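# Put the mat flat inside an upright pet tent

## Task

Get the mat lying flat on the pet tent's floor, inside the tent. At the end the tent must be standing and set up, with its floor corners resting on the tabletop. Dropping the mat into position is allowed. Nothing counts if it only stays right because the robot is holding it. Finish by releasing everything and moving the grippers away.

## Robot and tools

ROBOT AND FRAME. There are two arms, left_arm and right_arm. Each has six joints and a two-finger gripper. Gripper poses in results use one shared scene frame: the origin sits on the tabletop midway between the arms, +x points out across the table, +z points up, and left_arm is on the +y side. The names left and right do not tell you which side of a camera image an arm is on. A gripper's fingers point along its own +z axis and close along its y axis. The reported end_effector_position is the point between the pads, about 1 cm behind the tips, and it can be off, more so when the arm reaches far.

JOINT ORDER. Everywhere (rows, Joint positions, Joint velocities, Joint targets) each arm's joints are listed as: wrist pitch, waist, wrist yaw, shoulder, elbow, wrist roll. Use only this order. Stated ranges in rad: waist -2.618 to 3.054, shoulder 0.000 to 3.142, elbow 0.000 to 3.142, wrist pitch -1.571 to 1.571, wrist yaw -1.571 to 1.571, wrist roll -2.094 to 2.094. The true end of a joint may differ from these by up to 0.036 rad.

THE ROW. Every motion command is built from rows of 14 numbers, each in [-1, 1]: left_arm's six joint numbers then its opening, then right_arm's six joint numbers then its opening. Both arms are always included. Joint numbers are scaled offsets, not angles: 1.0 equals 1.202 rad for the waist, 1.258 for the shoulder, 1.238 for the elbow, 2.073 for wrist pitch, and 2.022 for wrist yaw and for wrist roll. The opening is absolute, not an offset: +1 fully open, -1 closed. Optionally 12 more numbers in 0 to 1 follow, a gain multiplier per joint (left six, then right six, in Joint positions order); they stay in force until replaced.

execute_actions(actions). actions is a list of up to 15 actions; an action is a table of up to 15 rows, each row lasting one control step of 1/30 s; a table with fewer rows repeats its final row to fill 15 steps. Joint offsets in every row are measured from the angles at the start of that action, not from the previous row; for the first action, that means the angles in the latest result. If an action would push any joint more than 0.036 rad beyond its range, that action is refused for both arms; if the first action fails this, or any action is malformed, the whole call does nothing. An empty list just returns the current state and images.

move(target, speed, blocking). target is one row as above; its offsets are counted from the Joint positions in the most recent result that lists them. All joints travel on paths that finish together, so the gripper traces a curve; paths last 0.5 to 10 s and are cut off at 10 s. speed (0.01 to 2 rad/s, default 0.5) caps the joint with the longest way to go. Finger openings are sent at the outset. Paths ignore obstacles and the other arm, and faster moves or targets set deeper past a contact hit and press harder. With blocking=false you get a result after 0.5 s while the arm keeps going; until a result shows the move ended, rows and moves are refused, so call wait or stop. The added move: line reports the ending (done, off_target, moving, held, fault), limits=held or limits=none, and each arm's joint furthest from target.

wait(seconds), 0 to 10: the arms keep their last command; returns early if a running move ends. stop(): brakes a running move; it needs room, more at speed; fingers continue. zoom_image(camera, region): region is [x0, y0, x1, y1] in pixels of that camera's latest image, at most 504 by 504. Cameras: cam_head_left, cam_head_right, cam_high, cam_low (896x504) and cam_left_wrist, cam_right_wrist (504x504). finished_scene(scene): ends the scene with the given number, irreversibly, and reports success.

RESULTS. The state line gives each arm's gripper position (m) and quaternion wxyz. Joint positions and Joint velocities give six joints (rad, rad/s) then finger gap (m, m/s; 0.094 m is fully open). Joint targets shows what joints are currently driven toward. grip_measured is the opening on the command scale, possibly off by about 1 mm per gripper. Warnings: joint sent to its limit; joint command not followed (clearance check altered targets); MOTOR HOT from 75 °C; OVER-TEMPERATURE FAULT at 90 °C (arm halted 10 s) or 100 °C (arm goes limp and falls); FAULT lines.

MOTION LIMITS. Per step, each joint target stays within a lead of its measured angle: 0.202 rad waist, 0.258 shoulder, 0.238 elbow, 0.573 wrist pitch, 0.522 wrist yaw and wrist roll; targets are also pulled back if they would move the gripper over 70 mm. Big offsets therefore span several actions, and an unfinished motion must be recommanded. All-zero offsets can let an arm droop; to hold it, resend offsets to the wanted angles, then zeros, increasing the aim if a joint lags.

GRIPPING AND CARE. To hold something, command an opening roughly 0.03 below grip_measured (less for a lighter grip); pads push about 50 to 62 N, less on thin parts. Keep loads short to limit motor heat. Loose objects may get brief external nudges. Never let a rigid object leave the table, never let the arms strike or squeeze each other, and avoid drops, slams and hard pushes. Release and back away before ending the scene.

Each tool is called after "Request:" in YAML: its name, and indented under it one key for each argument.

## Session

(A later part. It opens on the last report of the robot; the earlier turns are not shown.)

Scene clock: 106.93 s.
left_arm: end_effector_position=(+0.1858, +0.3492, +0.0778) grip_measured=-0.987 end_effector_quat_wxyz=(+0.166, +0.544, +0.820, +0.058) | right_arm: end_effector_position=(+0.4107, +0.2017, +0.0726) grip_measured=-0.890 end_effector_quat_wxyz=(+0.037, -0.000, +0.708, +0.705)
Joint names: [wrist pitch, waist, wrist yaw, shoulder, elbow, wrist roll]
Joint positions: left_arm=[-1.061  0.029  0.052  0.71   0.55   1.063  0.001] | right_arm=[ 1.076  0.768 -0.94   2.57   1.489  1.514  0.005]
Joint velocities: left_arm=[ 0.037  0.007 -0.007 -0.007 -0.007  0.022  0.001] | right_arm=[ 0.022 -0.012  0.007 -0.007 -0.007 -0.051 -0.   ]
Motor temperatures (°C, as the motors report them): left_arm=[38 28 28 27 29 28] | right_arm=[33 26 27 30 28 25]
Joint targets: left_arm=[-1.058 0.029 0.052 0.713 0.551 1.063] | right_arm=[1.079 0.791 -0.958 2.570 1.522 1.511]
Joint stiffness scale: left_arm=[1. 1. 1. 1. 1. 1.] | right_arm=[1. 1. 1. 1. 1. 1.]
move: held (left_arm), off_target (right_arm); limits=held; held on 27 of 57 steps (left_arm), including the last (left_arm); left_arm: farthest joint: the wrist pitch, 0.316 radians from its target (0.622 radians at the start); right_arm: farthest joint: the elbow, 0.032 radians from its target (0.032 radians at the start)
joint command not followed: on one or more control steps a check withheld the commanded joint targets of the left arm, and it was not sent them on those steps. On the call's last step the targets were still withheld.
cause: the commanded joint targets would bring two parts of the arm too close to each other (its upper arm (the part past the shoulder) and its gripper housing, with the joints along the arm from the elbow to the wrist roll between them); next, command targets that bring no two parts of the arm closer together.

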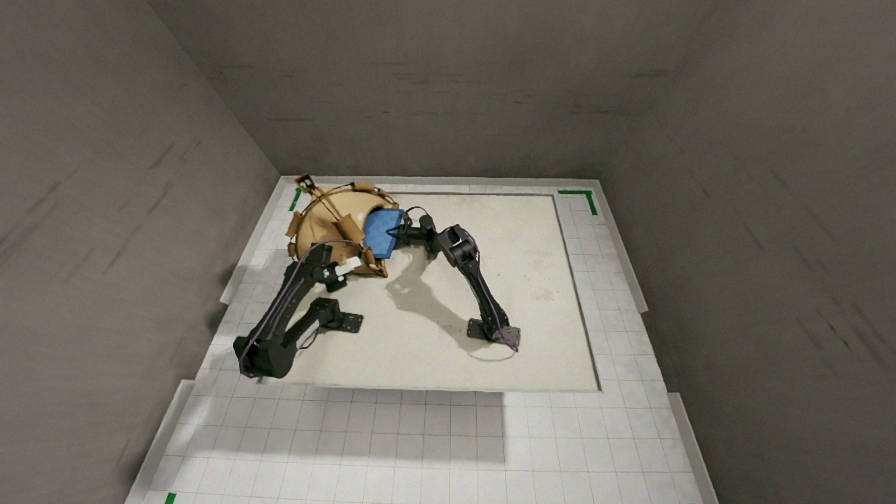

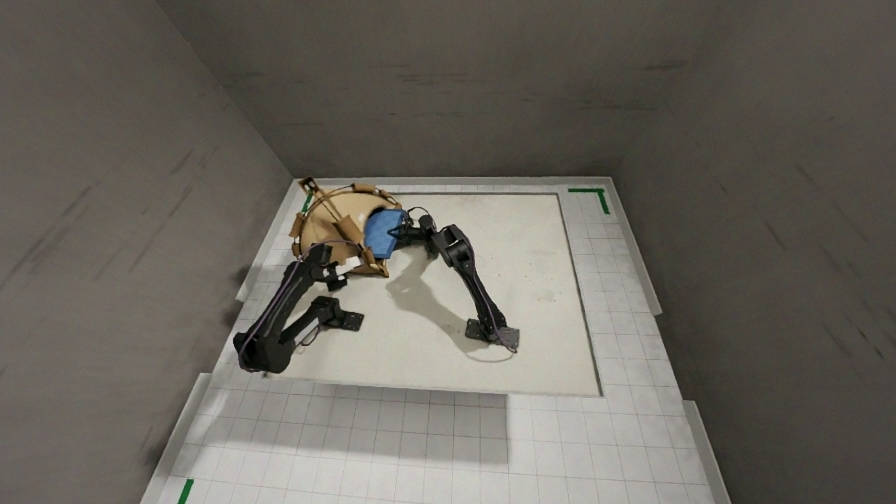

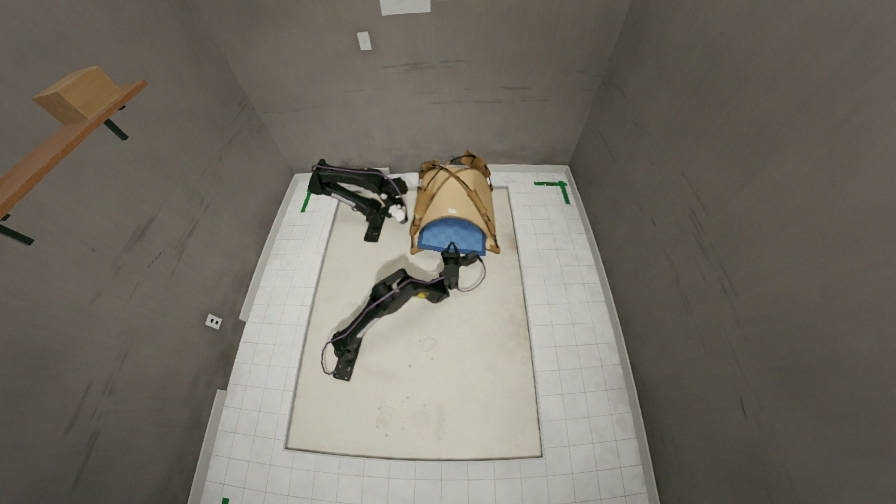

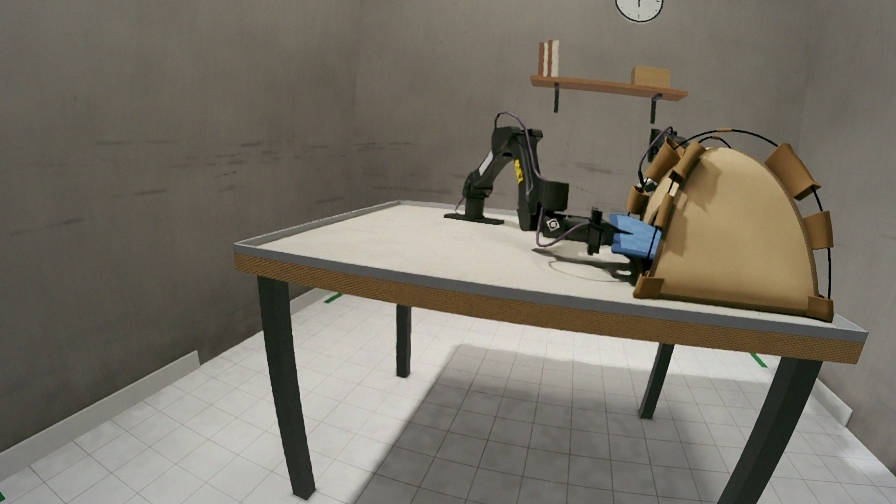

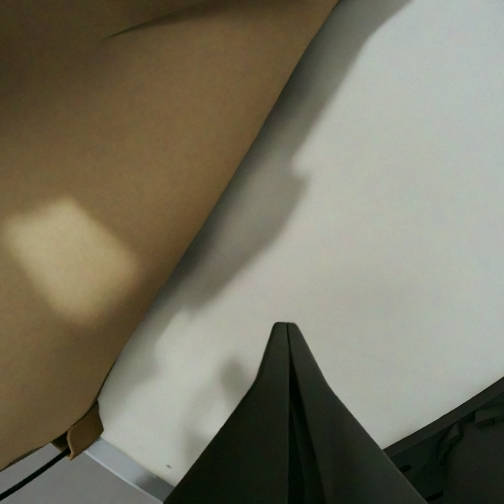

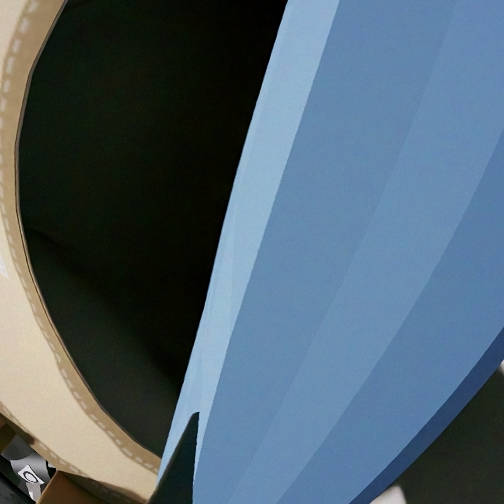

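Request:
move:
  target: [0,0.3,0,-0.05,0.03,0,-1, -0.073,0.092,0.017,0.086,0.239,0,-0.95]
  speed: 0.15

Request:
zoom_image:
  camera: "cam_high"
  region: [380,130,540,300]

Scene clock: 110.40 s.
left_arm: end_effector_position=(+0.1891, +0.4048, +0.0886) grip_measured=-0.987 end_effector_quat_wxyz=(+0.174, +0.392, +0.898, +0.102) | right_arm: end_effector_position=(+0.4059, +0.2632, +0.0722) grip_measured=-0.890 end_effector_quat_wxyz=(+0.014, -0.019, +0.709, +0.704)
Joint names: [wrist pitch, waist, wrist yaw, shoulder, elbow, wrist roll]
Joint positions: left_arm=[-1.061  0.379  0.052  0.674  0.567  1.063  0.001] | right_arm=[ 0.921  0.86  -0.905  2.683  1.75   1.516  0.005]
Joint velocities: left_arm=[-0.037  0.007  0.037 -0.002  0.007  0.037 -0.001] | right_arm=[-0.022 -0.012  0.007 -0.002  0.012  0.081 -0.001]
Motor temperatures (°C, as the motors report them): left_arm=[38 28 28 27 29 28] | right_arm=[33 26 27 30 29 25]
Joint targets: left_arm=[-1.061 0.389 0.052 0.647 0.588 1.063] | right_arm=[0.925 0.878 -0.906 2.678 1.785 1.514]
Joint stiffness scale: left_arm=[1. 1. 1. 1. 1. 1.] | right_arm=[1. 1. 1. 1. 1. 1.]
move: off_target (left_arm, right_arm); limits=none; left_arm: farthest joint: the shoulder, 0.026 radians from its target (0.063 radians at the start); right_arm: farthest joint: the elbow, 0.035 radians from its target (0.296 radians at the start)

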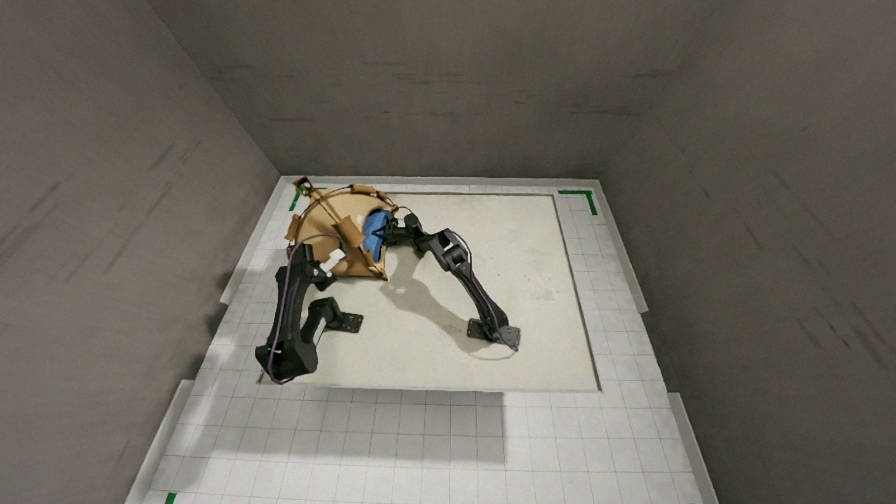

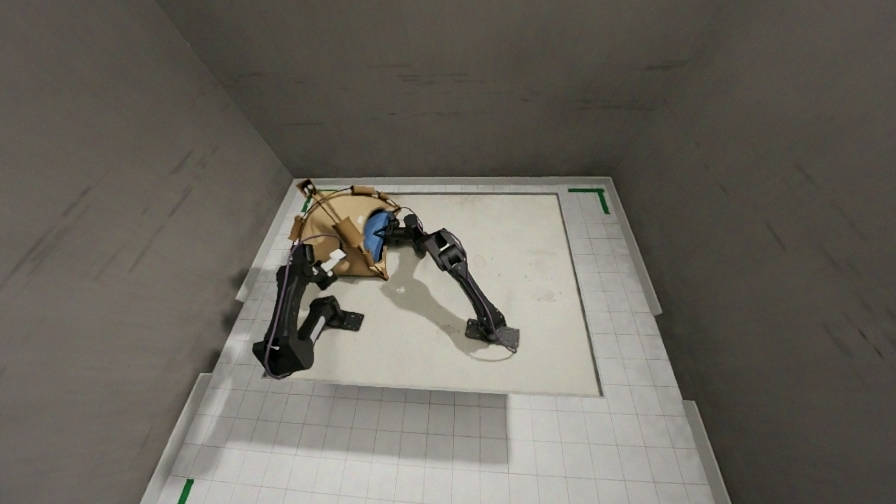

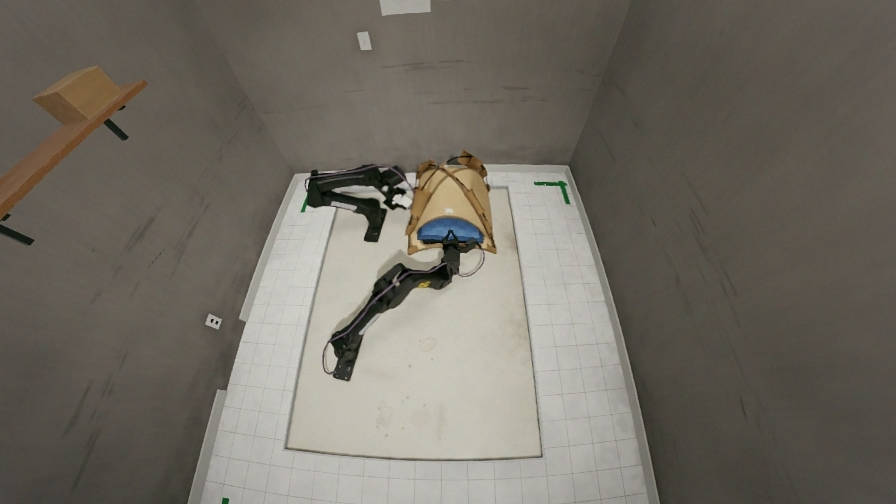

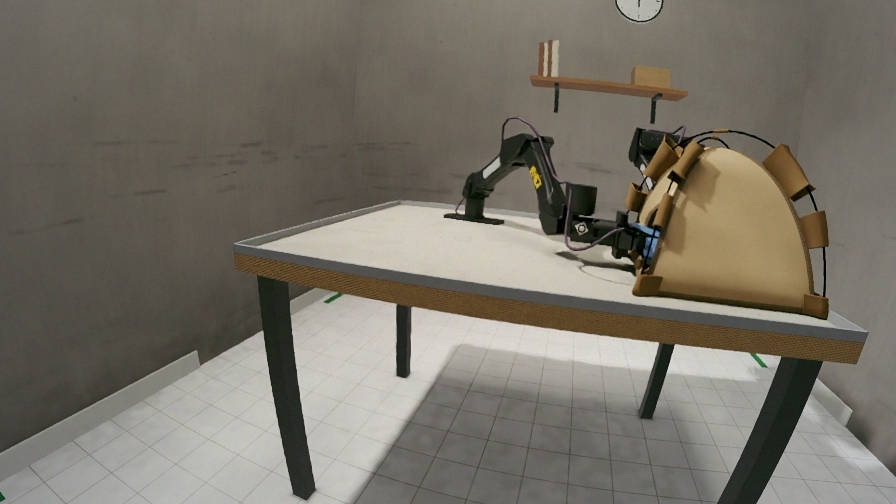

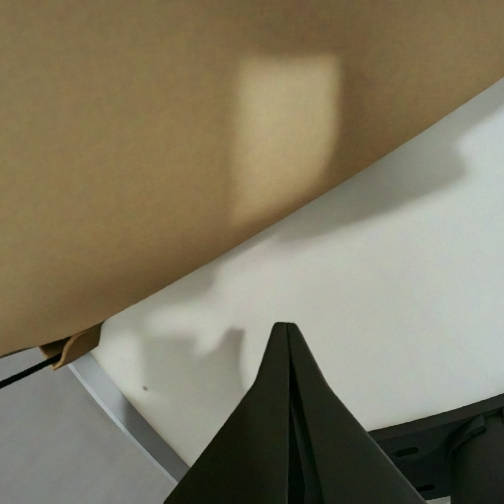

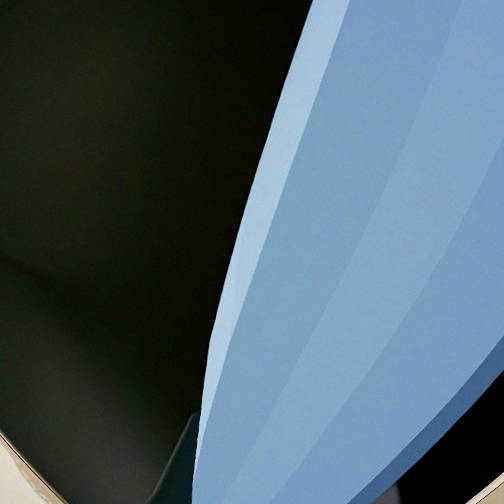

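Region (380, 130, 540, 300) of cam_high's 896x504 image, scaled by 2.965, with more detail than that image has; it fills the left 474 columns of this view, and the rest is white.

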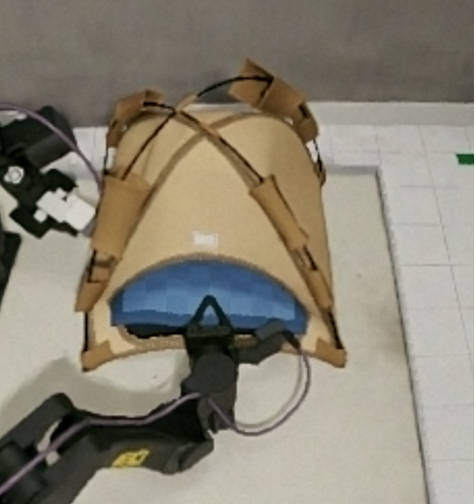

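Request:
move:
  target: [0,0.3,0,0,0.02,0,-1, -0.011,0.062,0.032,0.008,0.069,0,-0.95]
  speed: 0.25

Request:
zoom_image:
  camera: "cam_high"
  region: [380,130,540,300]

Scene clock: 112.83 s.
left_arm: end_effector_position=(+0.1685, +0.4572, +0.0886) grip_measured=-0.987 end_effector_quat_wxyz=(+0.153, +0.229, +0.952, +0.131) | right_arm: end_effector_position=(+0.3910, +0.2920, +0.0763) grip_measured=-0.890 end_effector_quat_wxyz=(+0.014, -0.019, +0.709, +0.705)
Joint names: [wrist pitch, waist, wrist yaw, shoulder, elbow, wrist roll]
Joint positions: left_arm=[-1.061  0.73   0.051  0.674  0.567  1.063  0.001] | right_arm=[ 0.891  0.921 -0.845  2.698  1.801  1.518  0.005]
Joint velocities: left_arm=[-0.051  0.002 -0.007 -0.012 -0.027  0.022  0.   ] | right_arm=[ 0.051  0.007  0.007  0.002  0.012 -0.051 -0.001]
Motor temperatures (°C, as the motors report them): left_arm=[38 28 28 27 30 28] | right_arm=[33 26 27 31 29 25]
Joint targets: left_arm=[-1.061 0.740 0.052 0.674 0.592 1.063] | right_arm=[0.898 0.935 -0.841 2.693 1.835 1.515]
Joint stiffness scale: left_arm=[1. 1. 1. 1. 1. 1.] | right_arm=[1. 1. 1. 1. 1. 1.]
move: off_target (left_arm, right_arm); limits=none; left_arm: farthest joint: the elbow, 0.025 radians from its target (0.025 radians at the start); right_arm: farthest joint: the elbow, 0.035 radians from its target (0.085 radians at the start)

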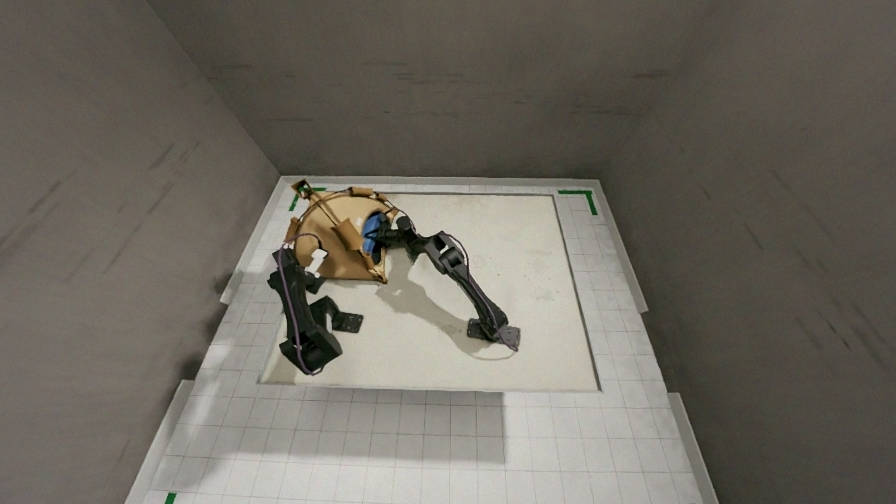

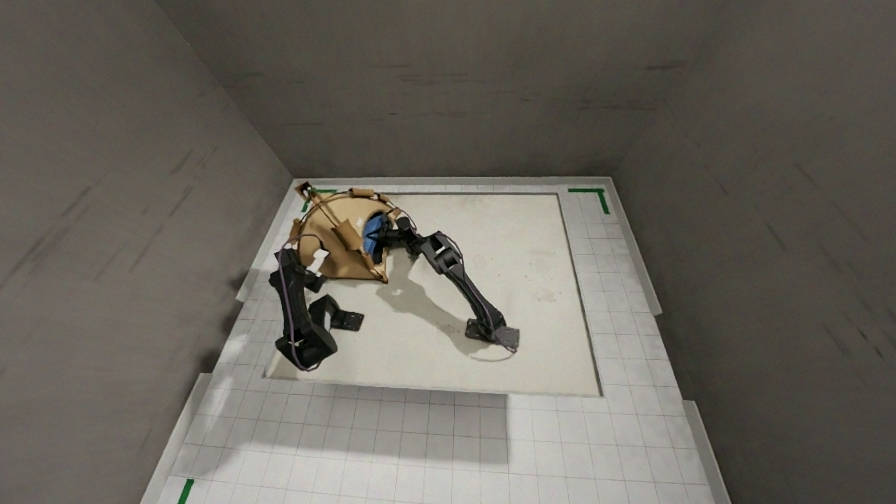

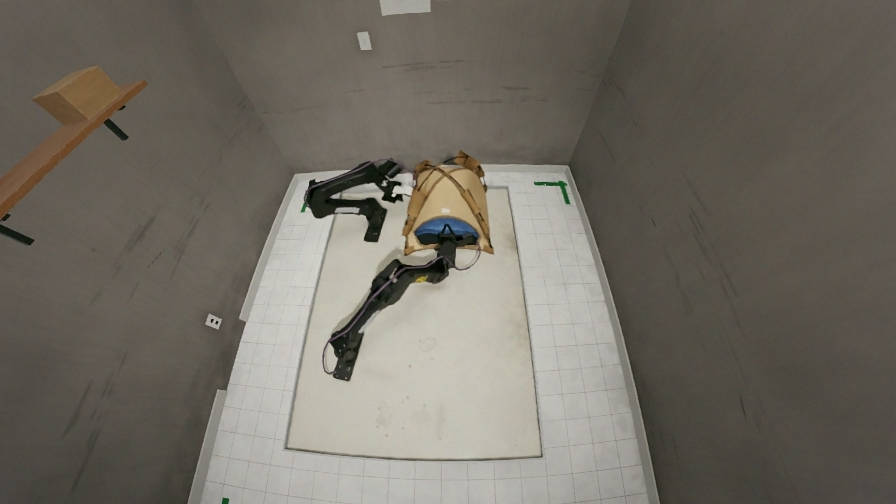

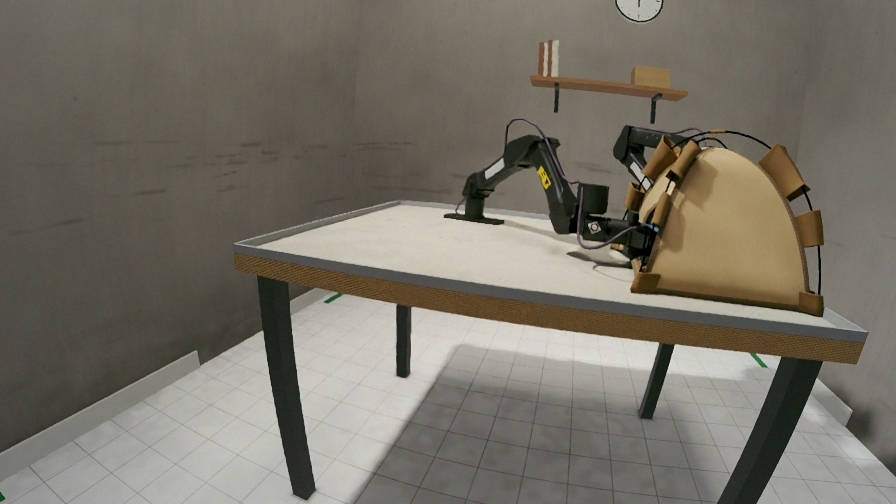

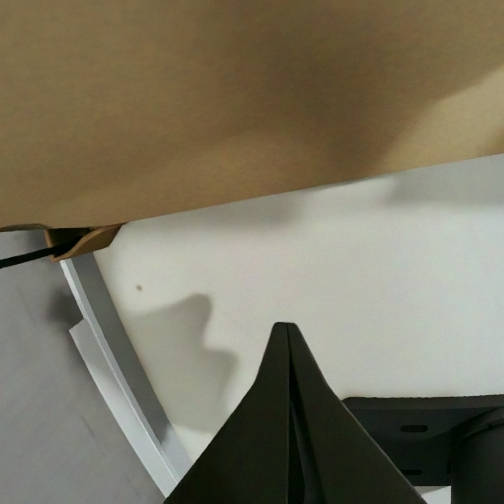

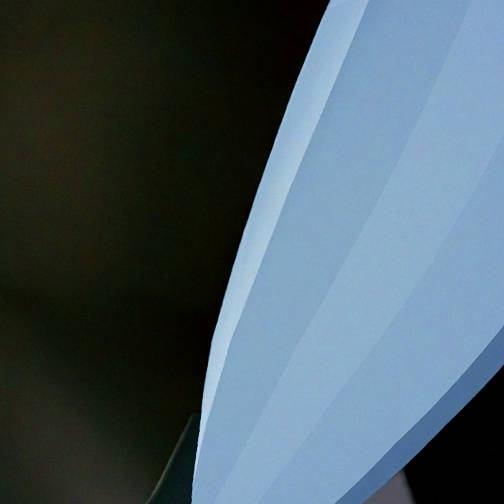

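Region (380, 130, 540, 300) of cam_high's 896x504 image, scaled by 2.965, with more detail than that image has; it fills the left 474 columns of this view, and the rest is white.

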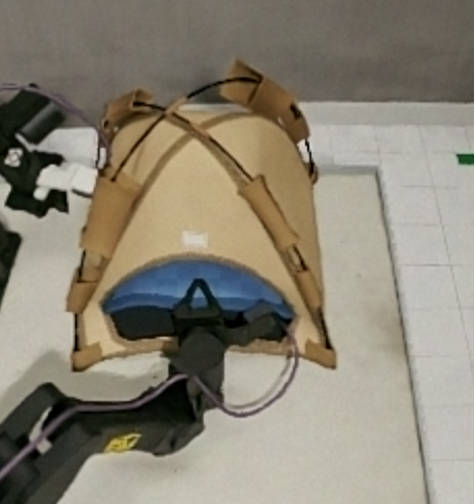

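Request:
move:
  target: [0,0.5,0,0,0.02,0,-1, 0,0,0,0,0.028,0,-0.6]
  speed: 0.6

Request:
move:
  target: [0,0,0,0,0.02,0,-1, 0.144,-0.174,-0.092,-0.194,-0.376,0,-0.6]
  speed: 0.2

Request:
zoom_image:
  camera: "cam_high"
  region: [380,130,540,300]

Scene clock: 114.80 s.
left_arm: end_effector_position=(+0.0976, +0.5197, +0.0885) grip_measured=-0.987 end_effector_quat_wxyz=(+0.107, -0.058, +0.978, +0.171) | right_arm: end_effector_position=(+0.3910, +0.2920, +0.0761) grip_measured=-0.601 end_effector_quat_wxyz=(+0.014, -0.018, +0.709, +0.705)
Joint names: [wrist pitch, waist, wrist yaw, shoulder, elbow, wrist roll]
Joint positions: left_arm=[-1.061  1.32   0.047  0.674  0.567  1.063  0.001] | right_arm=[ 0.889  0.921 -0.845  2.698  1.801  1.519  0.019]
Joint velocities: left_arm=[ 0.022  0.007 -0.007  0.017  0.007 -0.007  0.   ] | right_arm=[-0.081 -0.007 -0.037 -0.022 -0.007  0.037  0.   ]
Motor temperatures (°C, as the motors report them): left_arm=[38 28 28 27 30 28] | right_arm=[33 26 27 31 29 25]
Joint targets: left_arm=[-1.061 1.331 0.051 0.674 0.592 1.063] | right_arm=[0.890 0.921 -0.845 2.698 1.835 1.518]
Joint stiffness scale: left_arm=[1. 1. 1. 1. 1. 1.] | right_arm=[1. 1. 1. 1. 1. 1.]
move: off_target (left_arm, right_arm); limits=none; left_arm: farthest joint: the elbow, 0.025 radians from its target (0.025 radians at the start); right_arm: farthest joint: the elbow, 0.035 radians from its target (0.035 radians at the start)

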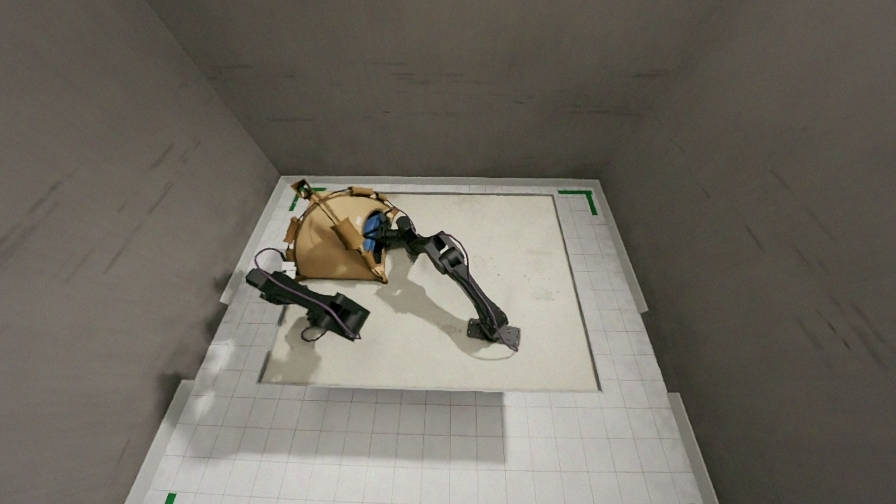

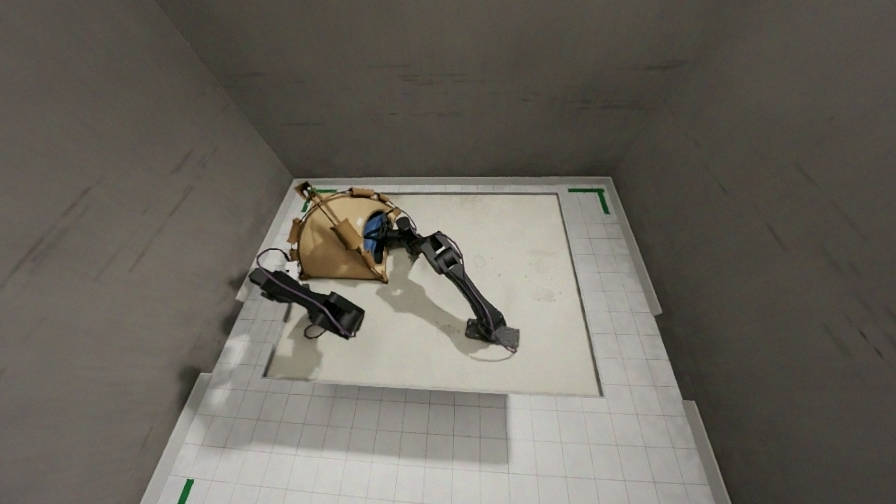

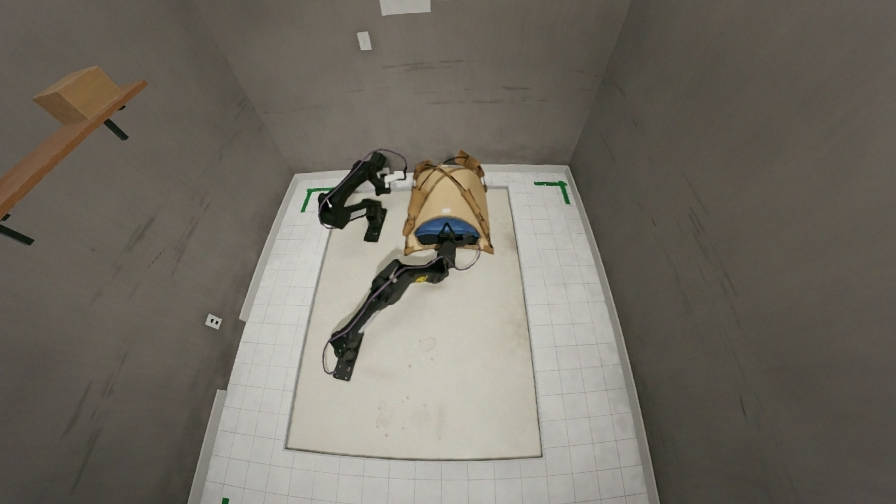

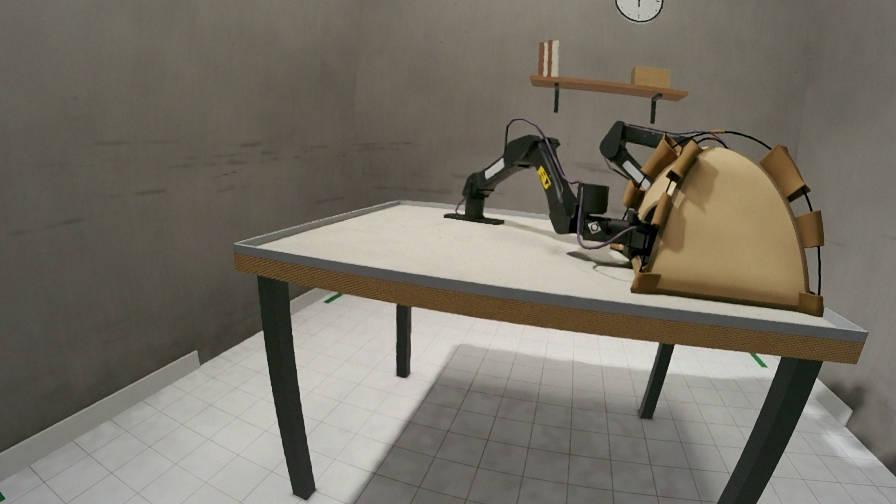

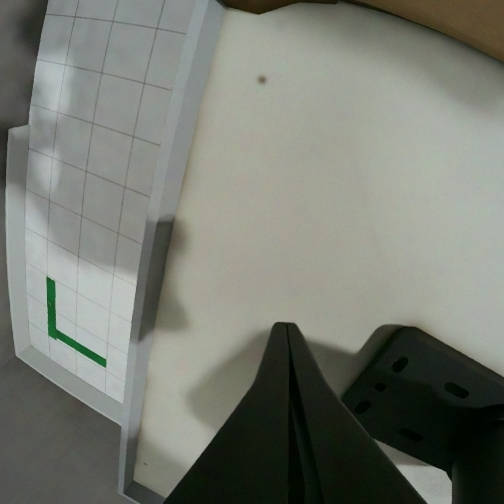

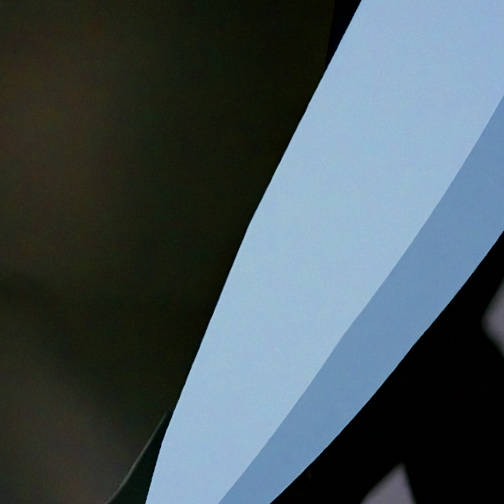

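Scene clock: 117.67 s.
left_arm: end_effector_position=(+0.0976, +0.5197, +0.0885) grip_measured=-0.987 end_effector_quat_wxyz=(+0.107, -0.058, +0.978, +0.171) | right_arm: end_effector_position=(+0.3965, +0.1696, +0.0831) grip_measured=-0.601 end_effector_quat_wxyz=(+0.030, -0.017, +0.704, +0.710)
Joint names: [wrist pitch, waist, wrist yaw, shoulder, elbow, wrist roll]
Joint positions: left_arm=[-1.061  1.32   0.047  0.674  0.567  1.063  0.001] | right_arm=[ 1.16   0.718 -1.022  2.491  1.348  1.519  0.019]
Joint velocities: left_arm=[ 0.007 -0.007  0.007  0.002  0.012 -0.007  0.001] | right_arm=[-0.007  0.012 -0.081  0.002 -0.007  0.007 -0.001]
Motor temperatures (°C, as the motors report them): left_arm=[38 28 28 27 30 28] | right_arm=[34 26 27 31 29 25]
Joint targets: left_arm=[-1.061 1.320 0.047 0.674 0.592 1.063] | right_arm=[1.188 0.712 -1.031 2.454 1.335 1.519]
Joint stiffness scale: left_arm=[1. 1. 1. 1. 1. 1.] | right_arm=[1. 1. 1. 1. 1. 1.]
move: off_target (left_arm, right_arm); limits=none; left_arm: farthest joint: the elbow, 0.025 radians from its target (0.025 radians at the start); right_arm: farthest joint: the shoulder, 0.037 radians from its target (0.244 radians at the start)

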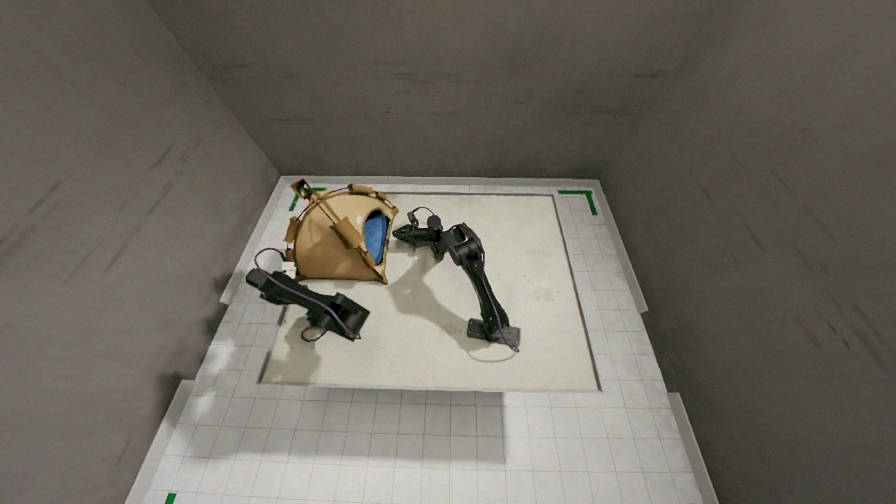

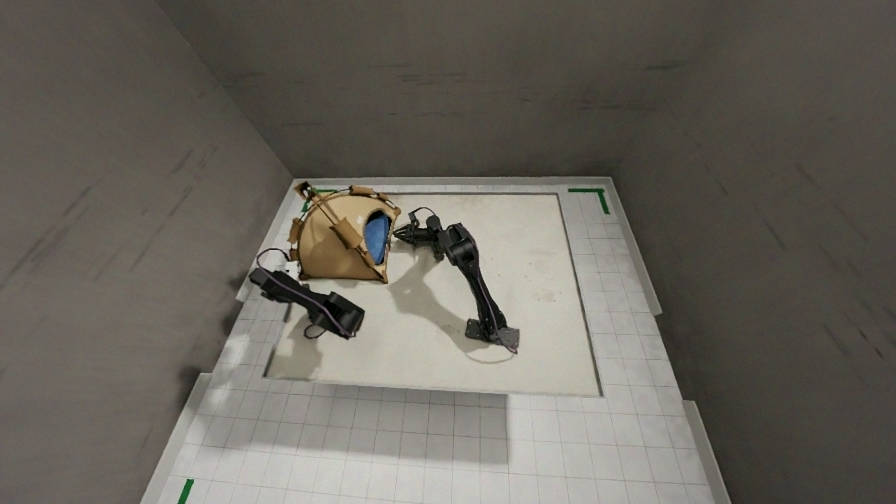

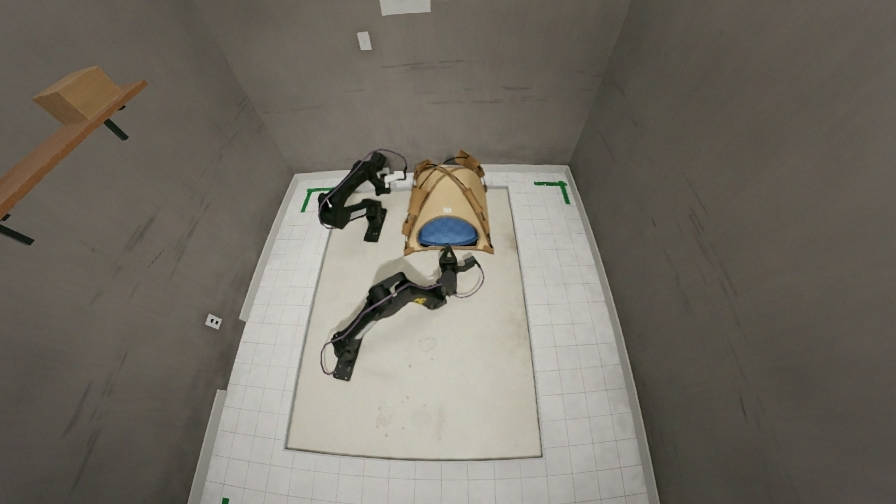

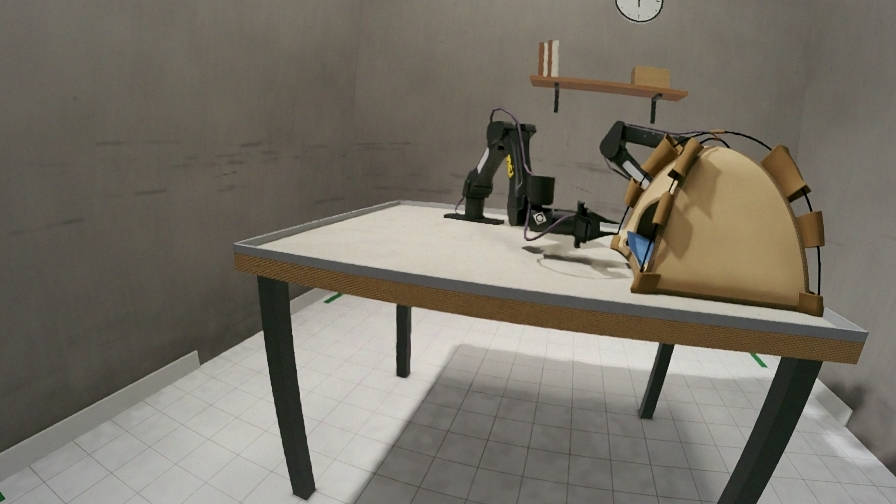

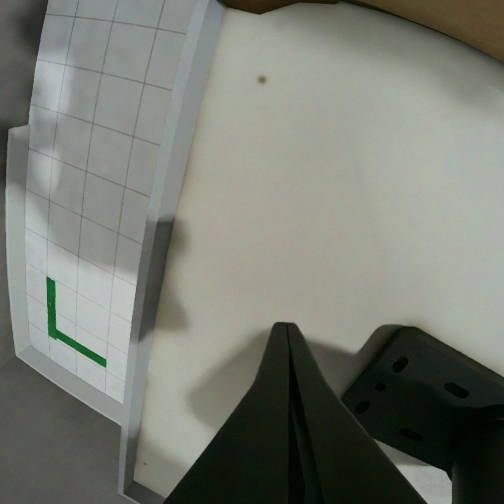

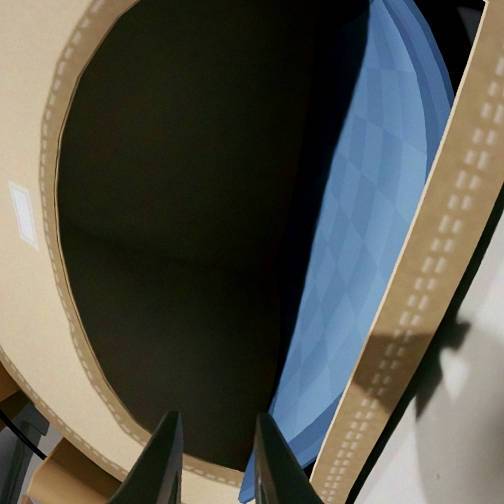

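Region (380, 130, 540, 300) of cam_high's 896x504 image, scaled by 2.965, with more detail than that image has; it fills the left 474 columns of this view, and the rest is white.

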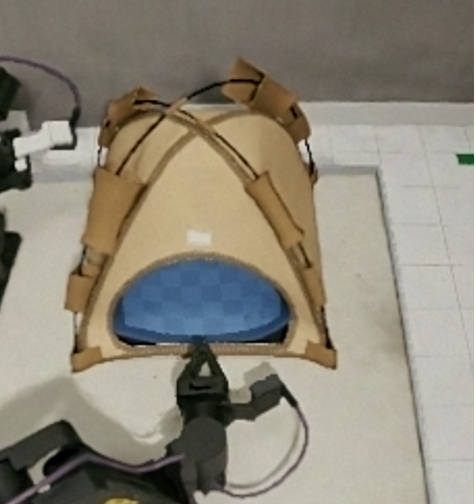

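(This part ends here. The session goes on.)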